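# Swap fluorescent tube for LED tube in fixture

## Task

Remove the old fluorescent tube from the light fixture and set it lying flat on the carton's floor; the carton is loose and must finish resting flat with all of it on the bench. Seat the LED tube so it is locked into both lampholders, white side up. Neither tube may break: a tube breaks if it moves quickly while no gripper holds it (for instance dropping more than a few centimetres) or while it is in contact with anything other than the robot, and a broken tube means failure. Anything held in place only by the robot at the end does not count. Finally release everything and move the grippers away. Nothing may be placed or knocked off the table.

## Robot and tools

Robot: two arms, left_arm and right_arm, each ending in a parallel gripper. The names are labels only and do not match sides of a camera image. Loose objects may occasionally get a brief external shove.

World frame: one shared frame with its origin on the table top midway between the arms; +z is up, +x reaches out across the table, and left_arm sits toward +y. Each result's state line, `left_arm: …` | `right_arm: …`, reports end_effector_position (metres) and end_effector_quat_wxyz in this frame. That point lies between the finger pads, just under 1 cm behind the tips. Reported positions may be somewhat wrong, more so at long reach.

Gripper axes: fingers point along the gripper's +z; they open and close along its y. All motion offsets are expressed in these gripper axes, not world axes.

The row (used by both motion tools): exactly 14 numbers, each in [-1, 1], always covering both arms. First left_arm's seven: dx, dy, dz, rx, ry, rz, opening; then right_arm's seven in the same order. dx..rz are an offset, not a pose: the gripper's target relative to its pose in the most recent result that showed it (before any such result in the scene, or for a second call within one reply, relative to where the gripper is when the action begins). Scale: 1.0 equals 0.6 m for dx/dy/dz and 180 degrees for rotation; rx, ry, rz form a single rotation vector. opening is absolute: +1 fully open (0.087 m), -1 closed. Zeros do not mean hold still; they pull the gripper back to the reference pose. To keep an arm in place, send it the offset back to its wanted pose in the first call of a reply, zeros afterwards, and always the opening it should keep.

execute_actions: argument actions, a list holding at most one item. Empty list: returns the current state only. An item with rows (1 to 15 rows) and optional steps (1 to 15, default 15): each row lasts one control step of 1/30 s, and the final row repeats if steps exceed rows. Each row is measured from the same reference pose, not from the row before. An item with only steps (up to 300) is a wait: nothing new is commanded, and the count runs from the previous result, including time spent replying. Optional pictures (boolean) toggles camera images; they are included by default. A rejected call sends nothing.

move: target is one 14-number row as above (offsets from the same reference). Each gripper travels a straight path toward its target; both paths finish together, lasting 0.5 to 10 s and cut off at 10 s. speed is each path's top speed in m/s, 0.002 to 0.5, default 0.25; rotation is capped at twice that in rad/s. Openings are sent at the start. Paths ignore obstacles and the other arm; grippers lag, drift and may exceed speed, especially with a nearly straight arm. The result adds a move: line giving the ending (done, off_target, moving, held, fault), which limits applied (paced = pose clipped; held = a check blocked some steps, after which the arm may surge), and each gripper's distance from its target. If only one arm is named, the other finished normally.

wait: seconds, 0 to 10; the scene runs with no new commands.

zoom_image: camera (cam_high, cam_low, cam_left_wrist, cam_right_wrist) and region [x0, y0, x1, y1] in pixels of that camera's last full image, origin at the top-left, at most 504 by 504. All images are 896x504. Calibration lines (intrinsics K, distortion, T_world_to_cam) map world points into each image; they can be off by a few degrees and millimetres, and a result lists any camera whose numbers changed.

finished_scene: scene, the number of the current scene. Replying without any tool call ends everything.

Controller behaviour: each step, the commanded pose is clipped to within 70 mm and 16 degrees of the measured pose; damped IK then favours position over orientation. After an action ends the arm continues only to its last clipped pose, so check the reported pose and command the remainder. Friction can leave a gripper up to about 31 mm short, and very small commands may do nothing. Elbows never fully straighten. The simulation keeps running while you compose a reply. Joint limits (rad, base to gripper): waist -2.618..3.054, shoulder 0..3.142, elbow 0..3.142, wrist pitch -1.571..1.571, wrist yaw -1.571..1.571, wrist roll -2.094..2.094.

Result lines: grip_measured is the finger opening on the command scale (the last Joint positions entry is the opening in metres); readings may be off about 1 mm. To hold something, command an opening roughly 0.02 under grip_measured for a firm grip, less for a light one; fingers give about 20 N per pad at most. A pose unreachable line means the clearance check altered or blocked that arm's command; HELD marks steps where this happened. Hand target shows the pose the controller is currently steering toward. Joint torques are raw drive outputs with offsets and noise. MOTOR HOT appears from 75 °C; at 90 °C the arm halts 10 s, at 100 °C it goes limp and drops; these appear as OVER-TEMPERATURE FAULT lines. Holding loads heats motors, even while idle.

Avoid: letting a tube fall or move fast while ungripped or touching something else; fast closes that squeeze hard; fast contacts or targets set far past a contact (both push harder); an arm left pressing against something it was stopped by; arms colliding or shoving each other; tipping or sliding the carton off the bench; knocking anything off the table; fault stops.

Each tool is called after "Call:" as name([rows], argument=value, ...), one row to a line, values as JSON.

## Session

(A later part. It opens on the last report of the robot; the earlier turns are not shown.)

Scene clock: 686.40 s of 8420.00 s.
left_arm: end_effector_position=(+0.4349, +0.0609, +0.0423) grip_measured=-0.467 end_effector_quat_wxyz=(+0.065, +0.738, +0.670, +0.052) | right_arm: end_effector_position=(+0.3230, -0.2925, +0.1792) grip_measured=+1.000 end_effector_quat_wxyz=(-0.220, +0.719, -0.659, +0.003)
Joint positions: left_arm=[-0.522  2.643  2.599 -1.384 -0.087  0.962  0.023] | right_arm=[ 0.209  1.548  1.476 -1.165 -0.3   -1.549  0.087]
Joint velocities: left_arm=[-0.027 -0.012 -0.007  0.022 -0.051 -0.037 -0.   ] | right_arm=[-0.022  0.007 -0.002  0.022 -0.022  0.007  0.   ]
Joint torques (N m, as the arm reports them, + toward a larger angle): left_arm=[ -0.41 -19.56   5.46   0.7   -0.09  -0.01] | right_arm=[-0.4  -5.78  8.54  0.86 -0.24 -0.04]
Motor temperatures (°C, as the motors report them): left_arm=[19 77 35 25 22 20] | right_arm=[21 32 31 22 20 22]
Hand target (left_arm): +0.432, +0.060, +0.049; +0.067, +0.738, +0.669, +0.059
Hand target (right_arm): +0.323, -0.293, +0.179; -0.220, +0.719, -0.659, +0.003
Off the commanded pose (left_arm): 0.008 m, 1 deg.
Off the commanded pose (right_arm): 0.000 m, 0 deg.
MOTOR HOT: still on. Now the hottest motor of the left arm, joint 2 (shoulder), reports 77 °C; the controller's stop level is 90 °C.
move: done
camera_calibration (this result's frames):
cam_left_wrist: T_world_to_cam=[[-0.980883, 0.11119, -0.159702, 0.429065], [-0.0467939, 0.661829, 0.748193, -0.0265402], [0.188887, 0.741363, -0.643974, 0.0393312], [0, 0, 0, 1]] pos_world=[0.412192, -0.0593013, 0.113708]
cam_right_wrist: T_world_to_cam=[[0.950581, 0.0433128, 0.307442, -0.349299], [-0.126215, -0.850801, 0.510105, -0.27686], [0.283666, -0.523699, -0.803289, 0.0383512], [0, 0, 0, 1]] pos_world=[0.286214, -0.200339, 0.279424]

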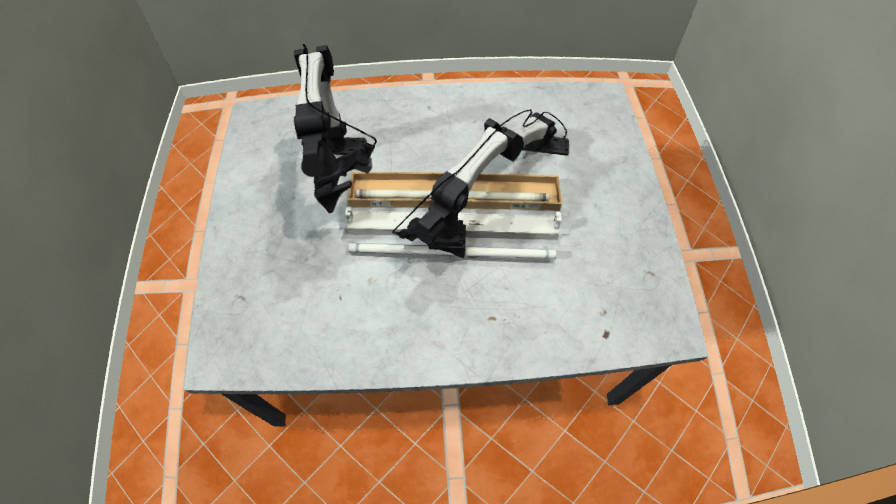

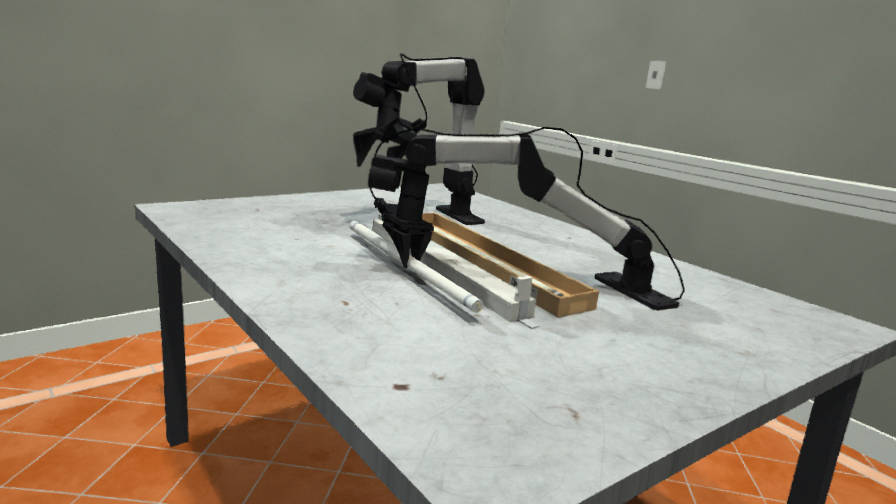

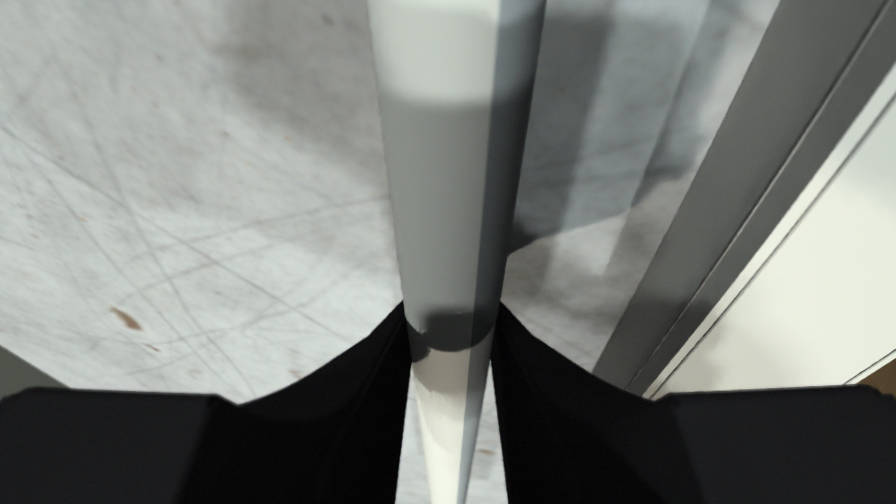

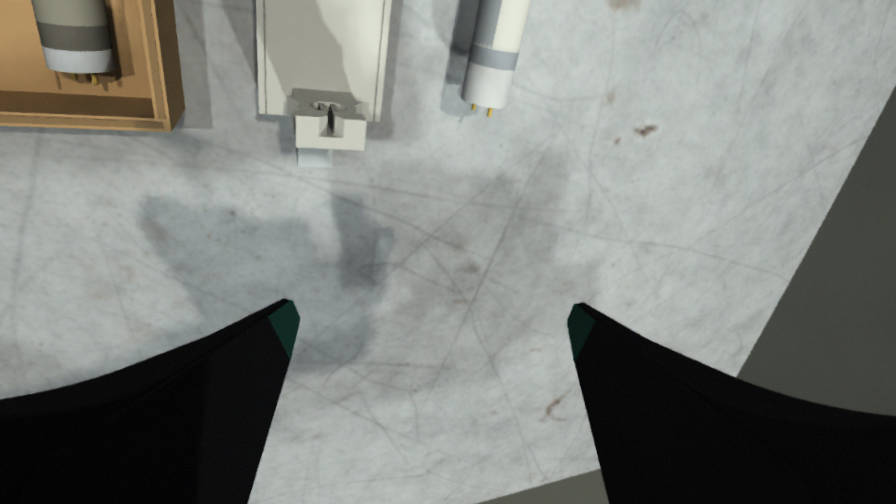

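Call:
move(target=[0,0.001,-0.128,-0.045,0,0,-0.488,0,0,0,0,0,0,1], speed=0.08)

Call:
move(target=[0,-0.132,-0.0405,0,0,-0.006,-0.488,0,0,0,0,0,0,1], speed=0.08)

Scene clock: 701.90 s of 8420.00 s.
left_arm: end_effector_position=(+0.4277, +0.0624, +0.1148) grip_measured=-0.467 end_effector_quat_wxyz=(+0.117, +0.731, +0.666, +0.092) | right_arm: end_effector_position=(+0.3230, -0.2925, +0.1792) grip_measured=+1.000 end_effector_quat_wxyz=(-0.220, +0.719, -0.659, +0.003)
Joint positions: left_arm=[-0.553  2.462  2.526 -1.383 -0.161  0.943  0.023] | right_arm=[ 0.209  1.548  1.476 -1.165 -0.3   -1.549  0.087]
Joint velocities: left_arm=[-0.007 -0.017 -0.007 -0.051  0.037  0.022  0.   ] | right_arm=[ 0.007 -0.007 -0.012  0.007 -0.007 -0.051  0.   ]
Joint torques (N m, as the arm reports them, + toward a larger angle): left_arm=[ -0.31 -18.2    5.18   0.94  -0.21  -0.04] | right_arm=[-0.31 -5.79  8.56  0.85 -0.21 -0.04]
Motor temperatures (°C, as the motors report them): left_arm=[19 83 34 25 22 20] | right_arm=[21 32 31 22 20 22]
Hand target (left_arm): +0.424, +0.063, +0.119; +0.116, +0.731, +0.665, +0.099
Hand target (right_arm): +0.323, -0.293, +0.179; -0.220, +0.719, -0.659, +0.003
Off the commanded pose (left_arm): 0.006 m, 1 deg.
Off the commanded pose (right_arm): 0.000 m, 0 deg.
MOTOR HOT: still on. Now the hottest motor of the left arm, joint 2 (shoulder), reports 83 °C; the controller's stop level is 90 °C.
After step 90, 11.17 s passed at rest.
move: done
camera_calibration (this result's frames):
cam_left_wrist: T_world_to_cam=[[-0.952209, 0.103939, -0.287218, 0.436243], [-0.143431, 0.67805, 0.720885, -0.038633], [0.269676, 0.72763, -0.630738, 0.0510525], [0, 0, 0, 1]] pos_world=[0.396086, -0.0562947, 0.185348]
cam_right_wrist: T_world_to_cam=[[0.950581, 0.0433128, 0.307442, -0.349299], [-0.126215, -0.850801, 0.510105, -0.27686], [0.283666, -0.523699, -0.803289, 0.0383512], [0, 0, 0, 1]] pos_world=[0.286214, -0.200339, 0.279424]

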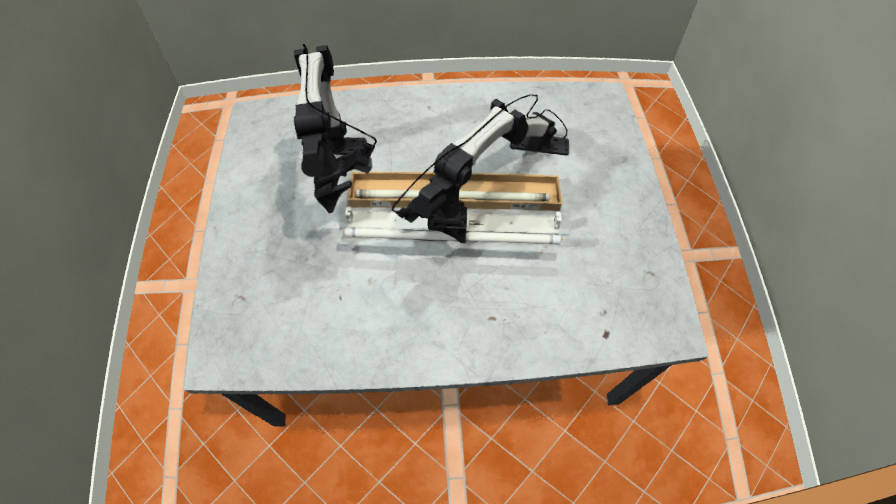

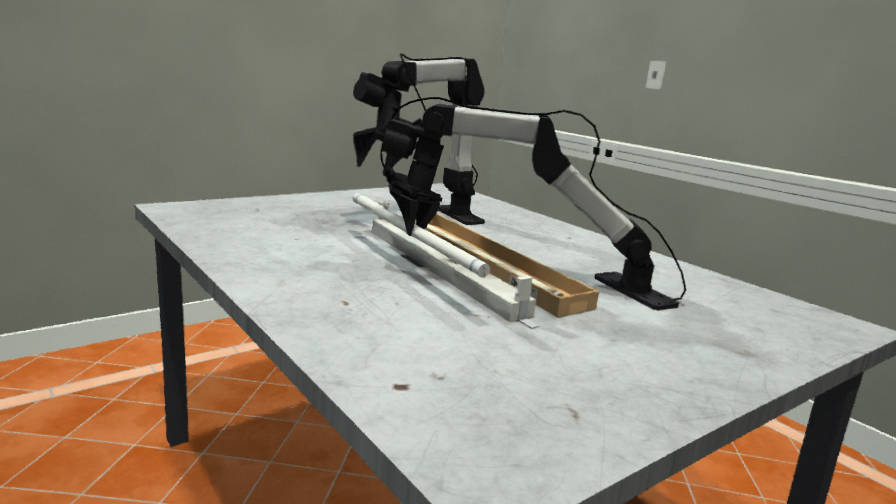

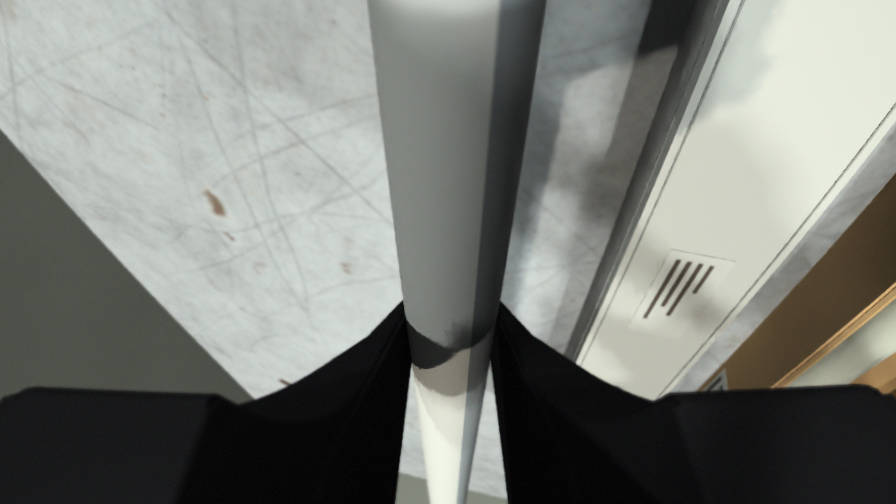

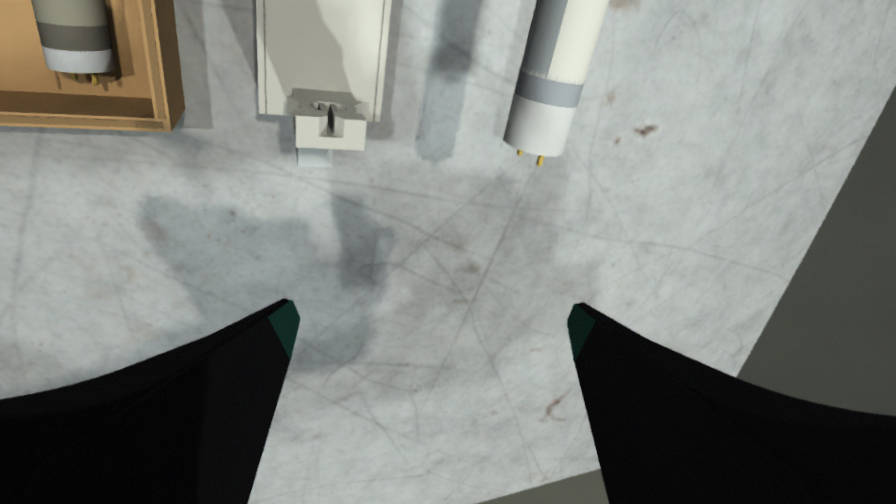

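Scene clock: 703.40 s of 8420.00 s.
left_arm: end_effector_position=(+0.3463, +0.0684, +0.1111) grip_measured=-0.467 end_effector_quat_wxyz=(+0.108, +0.728, +0.672, +0.082) | right_arm: end_effector_position=(+0.3230, -0.2925, +0.1792) grip_measured=+1.000 end_effector_quat_wxyz=(-0.220, +0.719, -0.659, +0.003)
Joint positions: left_arm=[-0.665  2.128  1.951 -1.181 -0.169  0.815  0.023] | right_arm=[ 0.209  1.548  1.476 -1.165 -0.3   -1.549  0.087]
Joint velocities: left_arm=[-0.017  0.002 -0.012 -0.037 -0.022 -0.007  0.   ] | right_arm=[ 0.002  0.012  0.002 -0.022 -0.007  0.022  0.   ]
Joint torques (N m, as the arm reports them, + toward a larger angle): left_arm=[ -0.12 -15.94   5.65   1.02  -0.23   0.01] | right_arm=[-0.38 -5.76  8.59  0.82 -0.21 -0.06]
Motor temperatures (°C, as the motors report them): left_arm=[19 83 34 25 22 20] | right_arm=[21 32 31 22 20 22]
Hand target (left_arm): +0.346, +0.068, +0.116; +0.118, +0.725, +0.673, +0.089
Hand target (right_arm): +0.323, -0.293, +0.179; -0.220, +0.719, -0.659, +0.003
Off the commanded pose (left_arm): 0.004 m, 2 deg.
Off the commanded pose (right_arm): 0.000 m, 0 deg.
MOTOR HOT: still on. Now the hottest motor of the left arm, joint 2 (shoulder), reports 83 °C; the controller's stop level is 90 °C.
move: done
camera_calibration (this result's frames):
cam_left_wrist: T_world_to_cam=[[-0.961012, 0.0908052, -0.261172, 0.358084], [-0.132583, 0.677551, 0.723427, -0.0557248], [0.242648, 0.729849, -0.639095, 0.0764528], [0, 0, 0, 1]] pos_world=[0.318184, -0.0505585, 0.182695]
cam_right_wrist: T_world_to_cam=[[0.950581, 0.0433128, 0.307442, -0.349299], [-0.126215, -0.850801, 0.510105, -0.27686], [0.283666, -0.523699, -0.803289, 0.0383512], [0, 0, 0, 1]] pos_world=[0.286214, -0.200339, 0.279424]

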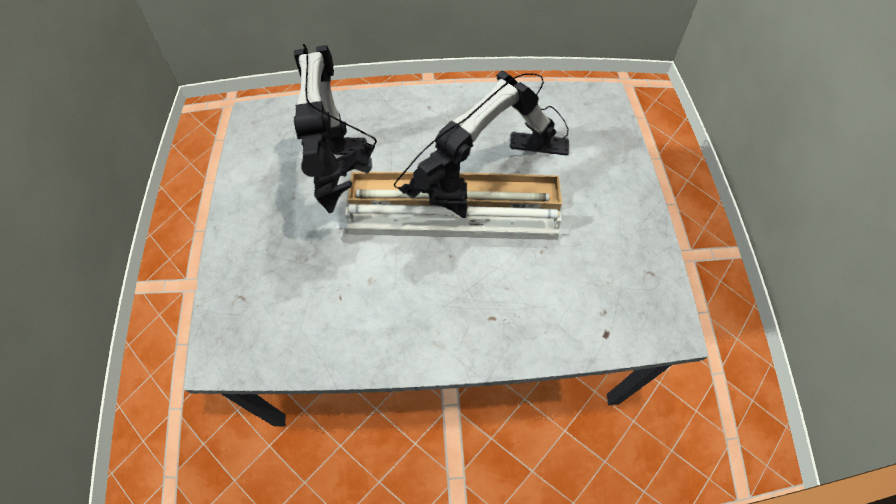

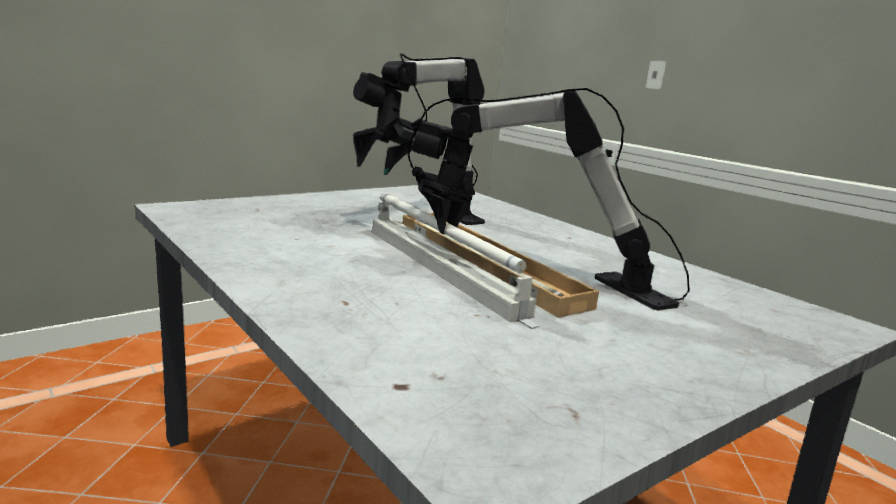

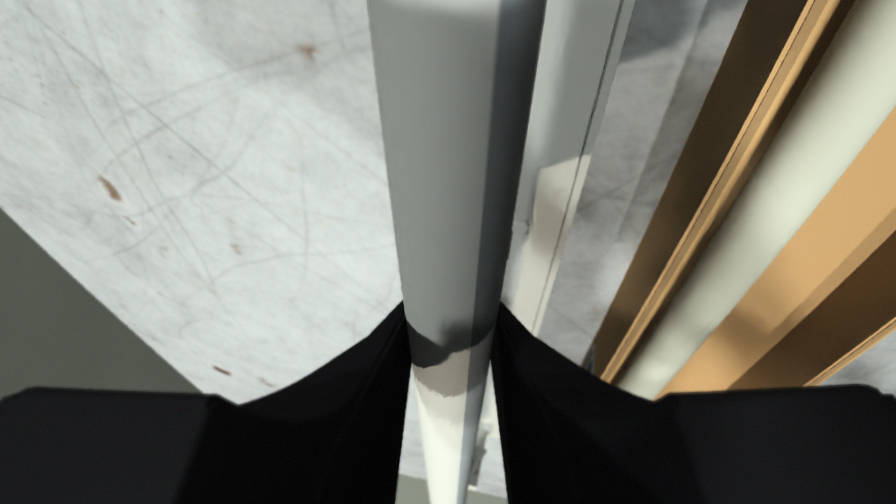

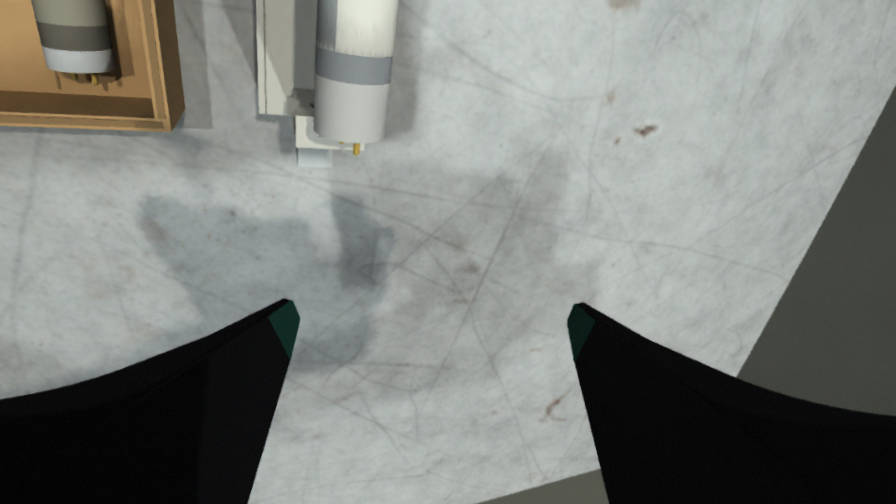

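Call:
execute_actions([
  {"rows": [[0,0,0.005,0,0,0,-0.488,0,0,0,0,0,0,1]], "steps": 5},
])

Call:
zoom_image(camera="cam_right_wrist", region=[250, 40, 430, 180])

Call:
zoom_image(camera="cam_low", region=[470, 230, 590, 330])

Call:
zoom_image(camera="cam_high", region=[330, 170, 580, 250])

Scene clock: 717.33 s of 8420.00 s.
left_arm: end_effector_position=(+0.3467, +0.0682, +0.1111) grip_measured=-0.467 end_effector_quat_wxyz=(+0.109, +0.727, +0.673, +0.083) | right_arm: end_effector_position=(+0.3230, -0.2925, +0.1792) grip_measured=+1.000 end_effector_quat_wxyz=(-0.220, +0.719, -0.659, +0.003)
Joint positions: left_arm=[-0.665  2.128  1.951 -1.178 -0.171  0.814  0.023] | right_arm=[ 0.209  1.548  1.476 -1.165 -0.3   -1.549  0.087]
Joint velocities: left_arm=[-0.017  0.007 -0.012 -0.051  0.051  0.007 -0.   ] | right_arm=[-0.007  0.007  0.007 -0.037  0.007  0.007  0.   ]
Joint torques (N m, as the arm reports them, + toward a larger angle): left_arm=[  0.47 -13.59   6.49   0.94  -0.03   0.1 ] | right_arm=[-0.44 -5.89  8.58  0.86 -0.24 -0.05]
Motor temperatures (°C, as the motors report them): left_arm=[19 82 33 26 22 20] | right_arm=[21 31 31 22 20 22]
Hand target (left_arm): +0.347, +0.068, +0.108; +0.107, +0.728, +0.672, +0.082
Hand target (right_arm): +0.323, -0.293, +0.179; -0.220, +0.719, -0.659, +0.003
Off the commanded pose (left_arm): 0.003 m, 0 deg.
Off the commanded pose (right_arm): 0.000 m, 0 deg.
MOTOR HOT: still on. Now the hottest motor of the left arm, joint 2 (shoulder), reports 82 °C; the controller's stop level is 90 °C.
Steps of this call (steps 1 to 90: nothing new was sent; then 10.77 s passed at rest; steps 91 to 95: all 5 steps of this action). Readings (end_effector_position):
91: left_arm (+0.3467, +0.0682, +0.1111) | right_arm (+0.3230, -0.2925, +0.1792)
92: left_arm (+0.3467, +0.0682, +0.1111) | right_arm (+0.3230, -0.2925, +0.1792)
94: left_arm (+0.3467, +0.0682, +0.1111) | right_arm (+0.3230, -0.2925, +0.1792)
95: the state above
camera_calibration (this result's frames):
cam_left_wrist: T_world_to_cam=[[-0.960597, 0.0892485, -0.263225, 0.358676], [-0.134972, 0.678098, 0.722472, -0.054633], [0.242972, 0.729532, -0.639333, 0.0764488], [0, 0, 0, 1]] pos_world=[0.318595, -0.0507367, 0.18276]
cam_right_wrist: T_world_to_cam=[[0.950581, 0.0433128, 0.307442, -0.349299], [-0.126215, -0.850801, 0.510105, -0.27686], [0.283666, -0.523699, -0.803289, 0.0383512], [0, 0, 0, 1]] pos_world=[0.286214, -0.200339, 0.279424]

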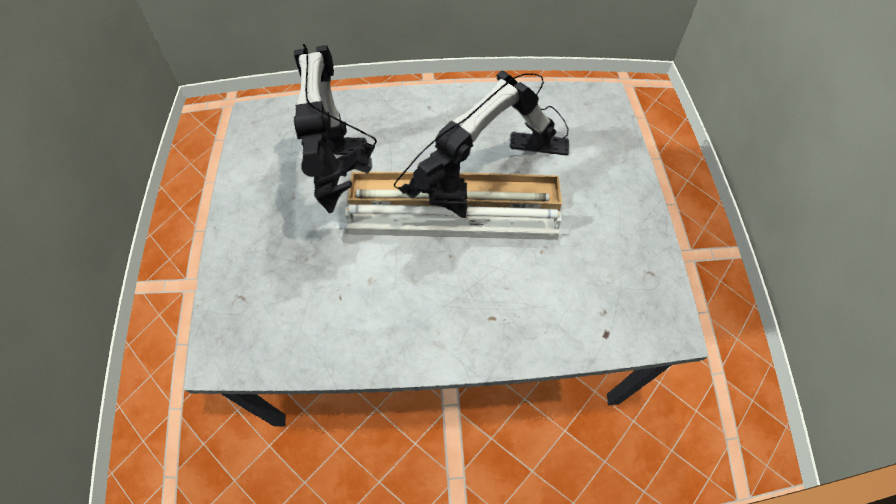

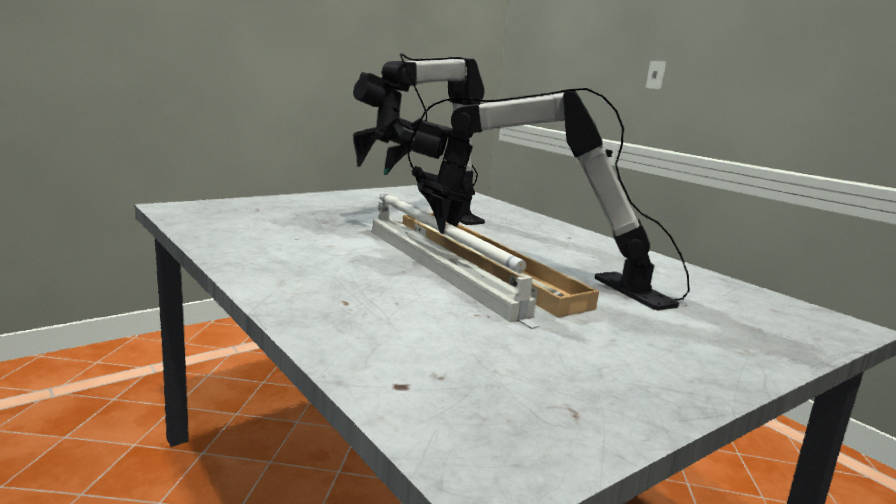

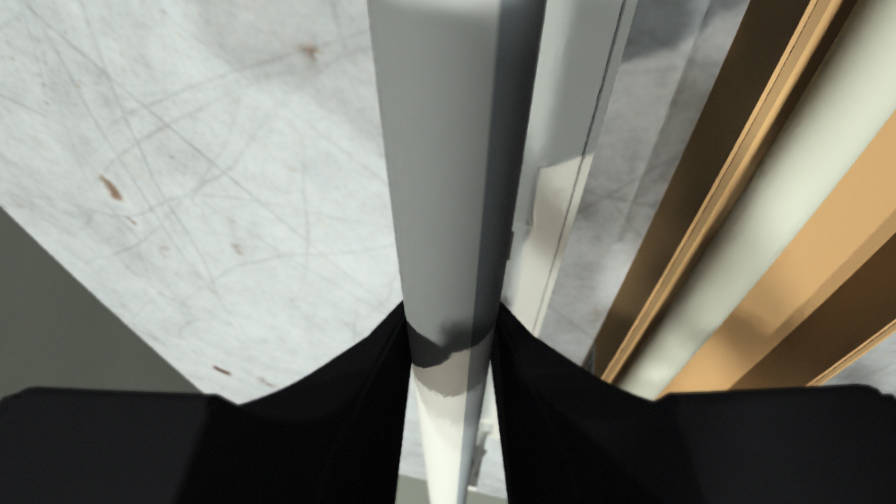

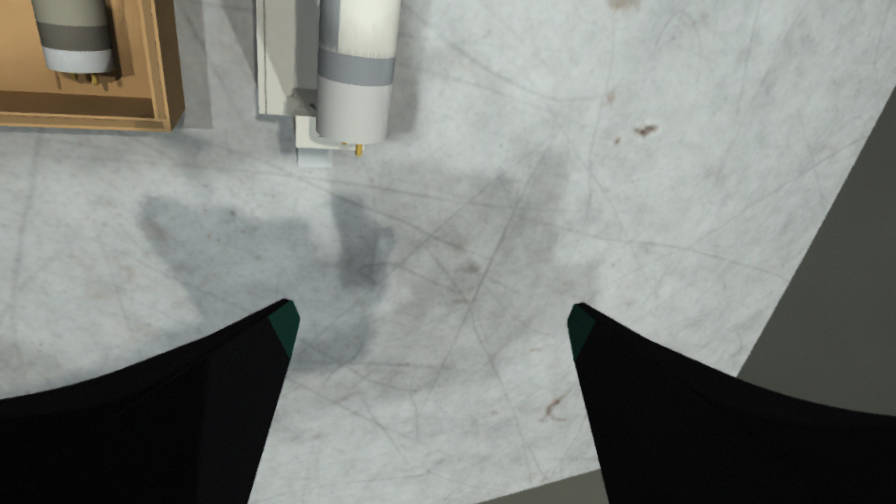

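Region (250, 40, 430, 180) of cam_right_wrist's 896x504 image, scaled by 2.800, with more detail than that image has.

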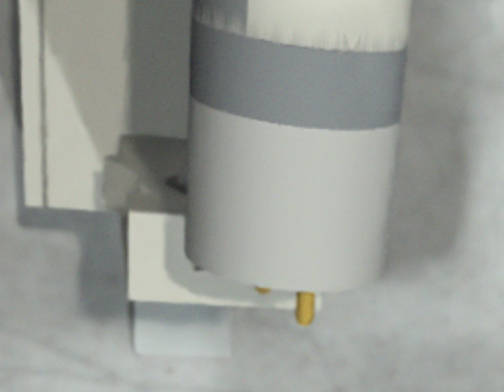

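Region (470, 230, 590, 330) of cam_low's 896x504 image, scaled by 4.200, with more detail than that image has.

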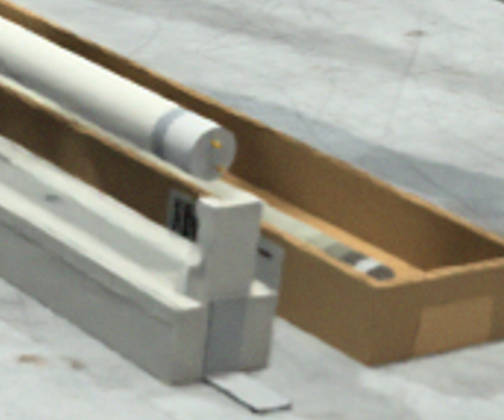

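Region (330, 170, 580, 250) of cam_high's 896x504 image, scaled by 2.016, with more detail than that image has; it fills the top 161 rows of this view, and the rest is white.

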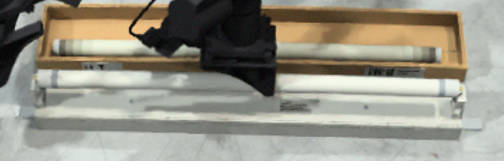

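Call:
move(target=[0.0045,-0.0087,-0.0059,-0.106,0.003,0,-0.488,0,0,0,0,0,0,1], speed=0.1)

Call:
zoom_image(camera="cam_right_wrist", region=[250, 40, 430, 180])

Call:
zoom_image(camera="cam_low", region=[470, 230, 590, 330])

Scene clock: 793.90 s of 8420.00 s.
left_arm: end_effector_position=(+0.3413, +0.0717, +0.1074) grip_measured=-0.467 end_effector_quat_wxyz=(+0.208, +0.702, +0.654, +0.189) | right_arm: end_effector_position=(+0.3230, -0.2925, +0.1792) grip_measured=+1.000 end_effector_quat_wxyz=(-0.220, +0.719, -0.659, +0.003)
Joint positions: left_arm=[-0.761  1.935  1.549 -0.792 -0.424  0.778  0.023] | right_arm=[ 0.209  1.548  1.476 -1.165 -0.3   -1.549  0.087]
Joint velocities: left_arm=[-0.017  0.002 -0.027 -0.037 -0.066 -0.007 -0.   ] | right_arm=[ 0.007  0.002 -0.007  0.051 -0.022  0.11   0.   ]
Joint torques (N m, as the arm reports them, + toward a larger angle): left_arm=[ -0.31 -14.4    5.95   1.44  -0.43   0.02] | right_arm=[-0.37 -5.83  8.56  0.84 -0.22 -0.03]
Motor temperatures (°C, as the motors report them): left_arm=[19 72 34 25 22 20] | right_arm=[21 31 31 22 20 22]
Hand target (left_arm): +0.340, +0.071, +0.114; +0.222, +0.698, +0.652, +0.196
Hand target (right_arm): +0.323, -0.293, +0.179; -0.220, +0.719, -0.659, +0.003
Off the commanded pose (left_arm): 0.006 m, 2 deg.
Off the commanded pose (right_arm): 0.000 m, 0 deg.
MOTOR HOT: cleared. Now the hottest motor of the left arm, joint 2 (shoulder), reports 72 °C.
After step 90, 71.43 s passed at rest.
move: done
camera_calibration (this result's frames):
cam_left_wrist: T_world_to_cam=[[-0.841757, 0.0753861, -0.534566, 0.341725], [-0.350136, 0.677459, 0.64688, 0.0265253], [0.410913, 0.731687, -0.543861, 0.00512896], [0, 0, 0, 1]] pos_world=[0.294829, -0.0474839, 0.168305]
cam_right_wrist: T_world_to_cam=[[0.950581, 0.0433128, 0.307442, -0.349299], [-0.126215, -0.850801, 0.510105, -0.27686], [0.283666, -0.523699, -0.803289, 0.0383512], [0, 0, 0, 1]] pos_world=[0.286214, -0.200339, 0.279424]

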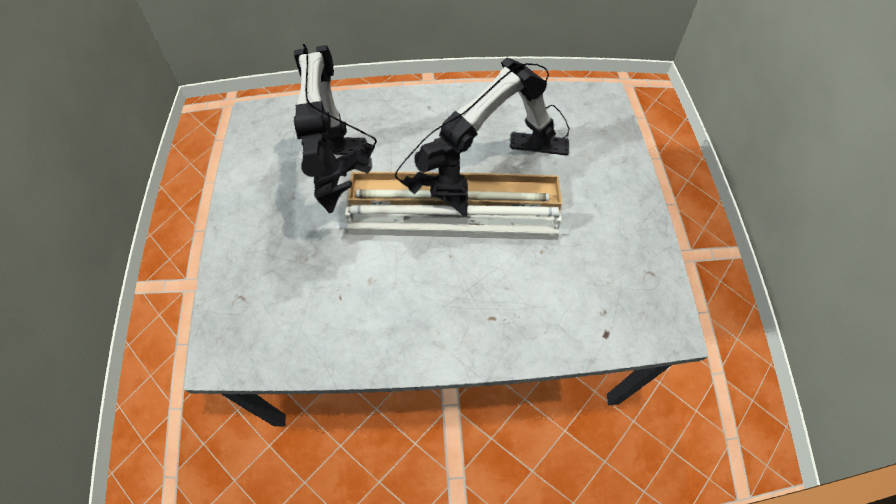

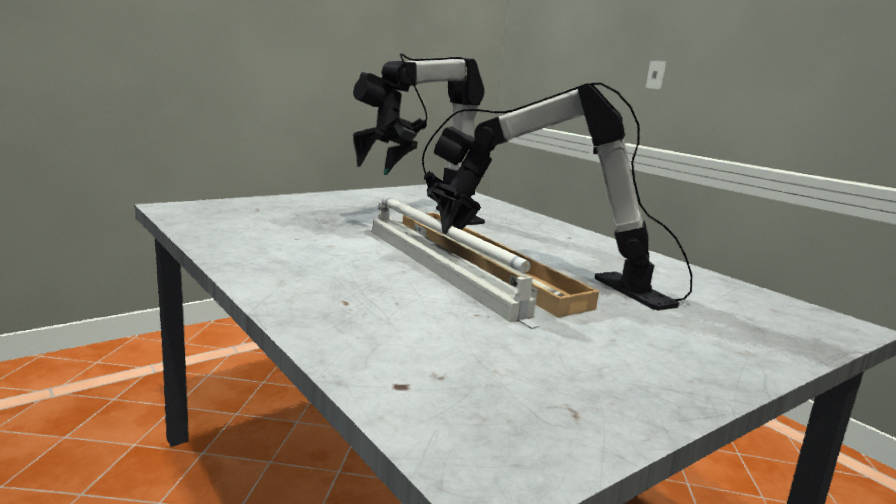

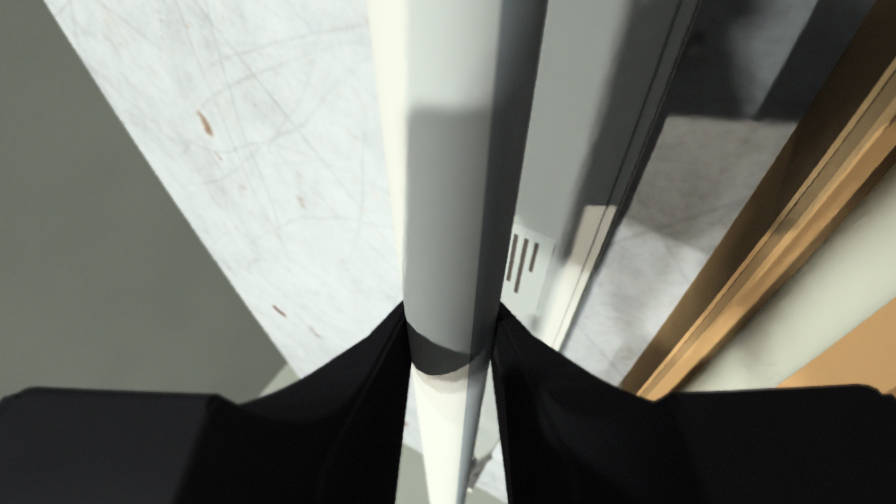

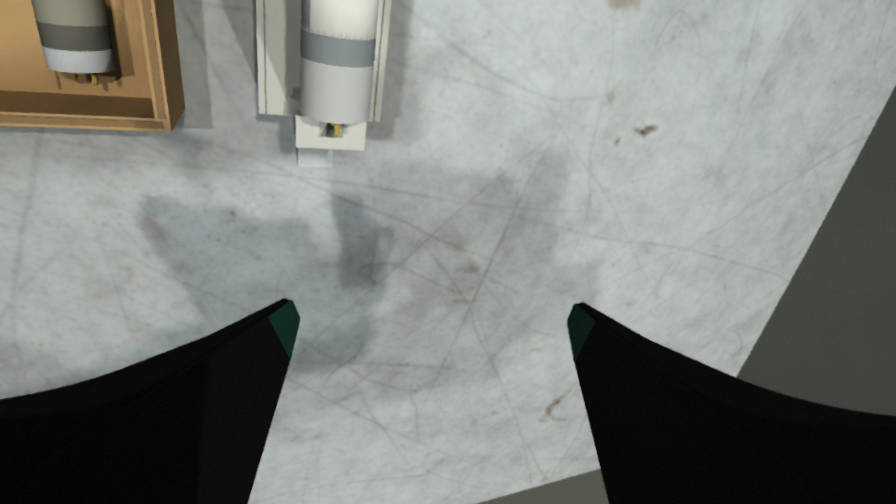

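Region (250, 40, 430, 180) of cam_right_wrist's 896x504 image, scaled by 2.800, with more detail than that image has.

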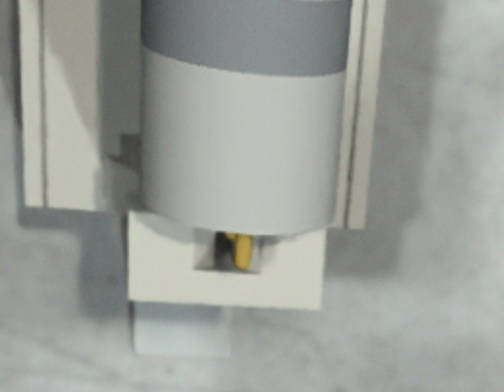

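Region (470, 230, 590, 330) of cam_low's 896x504 image, scaled by 4.200, with more detail than that image has.

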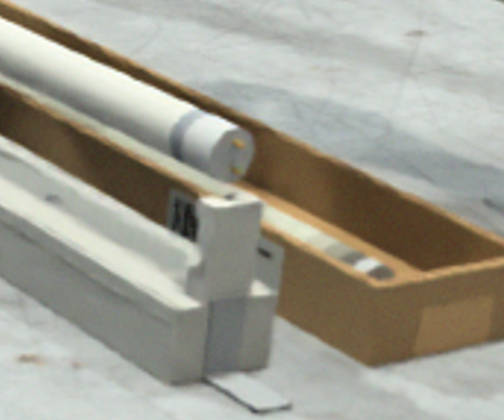

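Call:
move(target=[-0.010,0.008,-0.0066,-0.003,-0.007,0,-0.488,0,0,0,0,0,0,1], speed=0.04)

Call:
zoom_image(camera="cam_right_wrist", region=[250, 40, 430, 180])

Call:
zoom_image(camera="cam_low", region=[470, 230, 590, 330])

Scene clock: 845.77 s of 8420.00 s.
left_arm: end_effector_position=(+0.3411, +0.0706, +0.1071) grip_measured=-0.467 end_effector_quat_wxyz=(+0.209, +0.703, +0.654, +0.186) | right_arm: end_effector_position=(+0.3230, -0.2925, +0.1792) grip_measured=+1.000 end_effector_quat_wxyz=(-0.220, +0.719, -0.659, +0.003)
Joint positions: left_arm=[-0.761  1.935  1.549 -0.789 -0.419  0.778  0.023] | right_arm=[ 0.209  1.548  1.476 -1.165 -0.3   -1.549  0.087]
Joint velocities: left_arm=[-0.007 -0.012 -0.012 -0.037 -0.066  0.066 -0.   ] | right_arm=[-0.007  0.002 -0.002  0.007  0.051 -0.125  0.   ]
Joint torques (N m, as the arm reports them, + toward a larger angle): left_arm=[  0.17 -12.41   8.73   1.23  -0.15   0.13] | right_arm=[-0.43 -5.88  8.5   0.86 -0.23 -0.05]
Motor temperatures (°C, as the motors report them): left_arm=[19 73 33 27 22 20] | right_arm=[21 31 31 22 20 22]
Hand target (left_arm): +0.343, +0.066, +0.113; +0.219, +0.703, +0.651, +0.185
Hand target (right_arm): +0.323, -0.293, +0.179; -0.220, +0.719, -0.659, +0.003
Off the commanded pose (left_arm): 0.008 m, 1 deg.
Off the commanded pose (right_arm): 0.000 m, 0 deg.
After step 90, 48.17 s passed at rest.
move: done
camera_calibration (this result's frames):
cam_left_wrist: T_world_to_cam=[[-0.842915, 0.0744283, -0.532874, 0.341752], [-0.347153, 0.681428, 0.644314, 0.0263914], [0.41107, 0.728091, -0.548548, 0.00653062], [0, 0, 0, 1]] pos_world=[0.294545, -0.0481748, 0.168689]
cam_right_wrist: T_world_to_cam=[[0.950581, 0.0433128, 0.307442, -0.349299], [-0.126215, -0.850801, 0.510105, -0.27686], [0.283666, -0.523699, -0.803289, 0.0383512], [0, 0, 0, 1]] pos_world=[0.286214, -0.200339, 0.279424]

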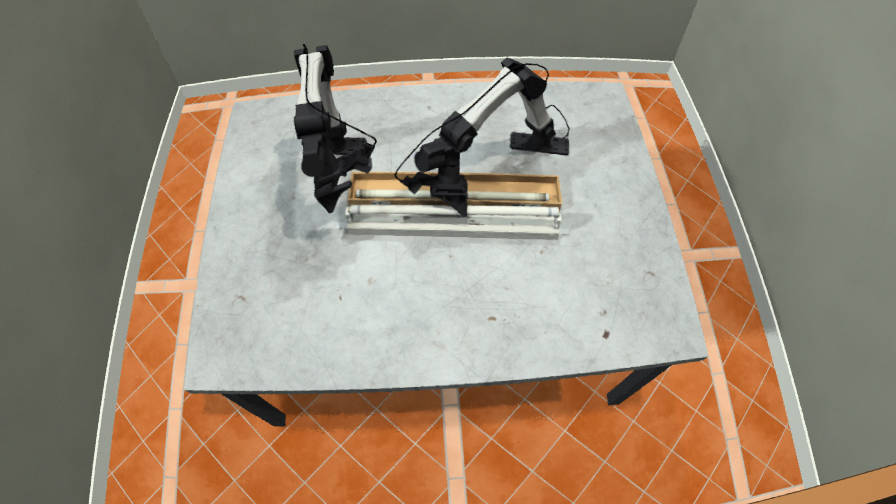

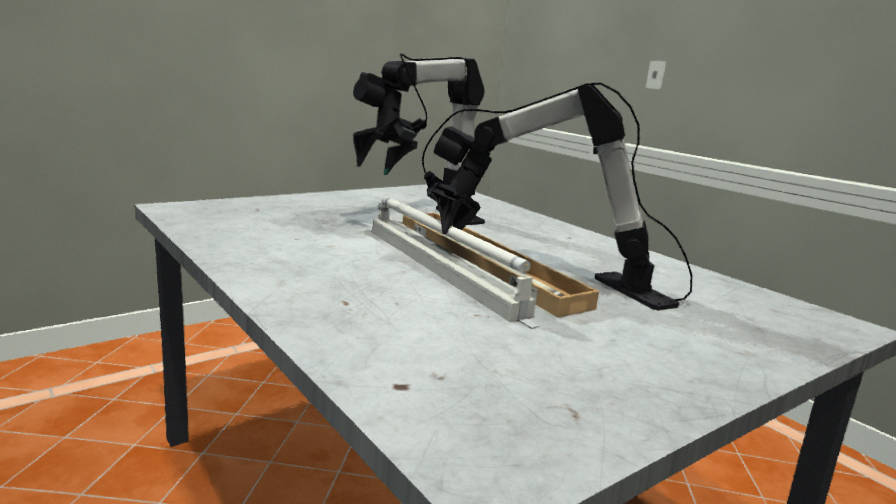

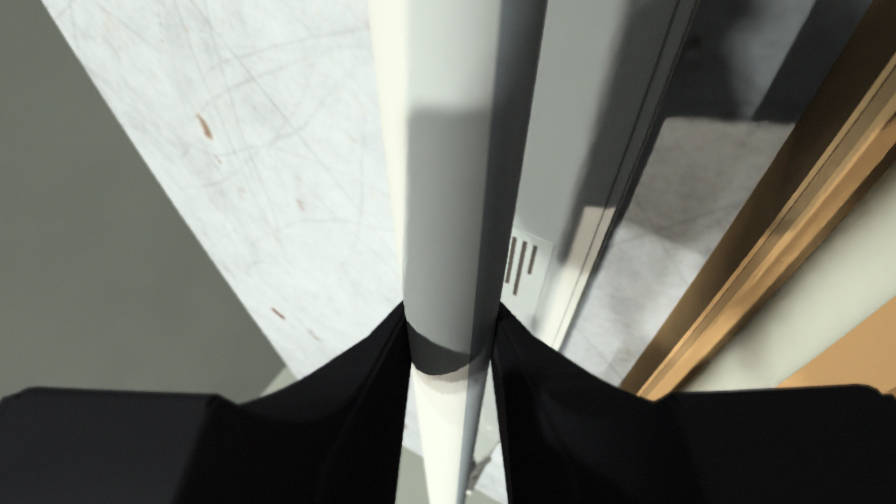

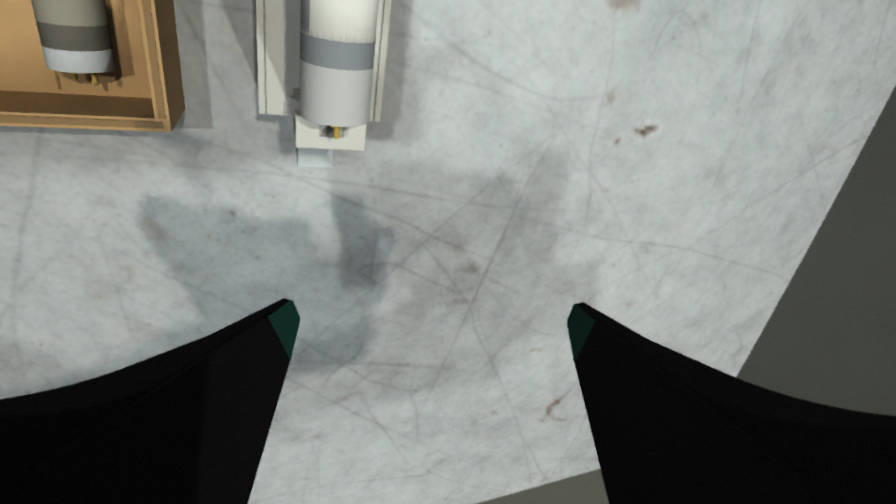

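Region (250, 40, 430, 180) of cam_right_wrist's 896x504 image, scaled by 2.800, with more detail than that image has.

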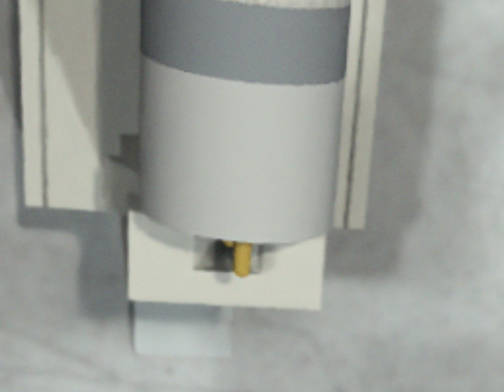

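Region (470, 230, 590, 330) of cam_low's 896x504 image, scaled by 4.200, with more detail than that image has.

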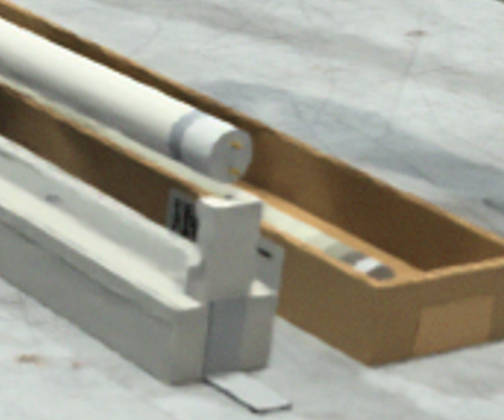

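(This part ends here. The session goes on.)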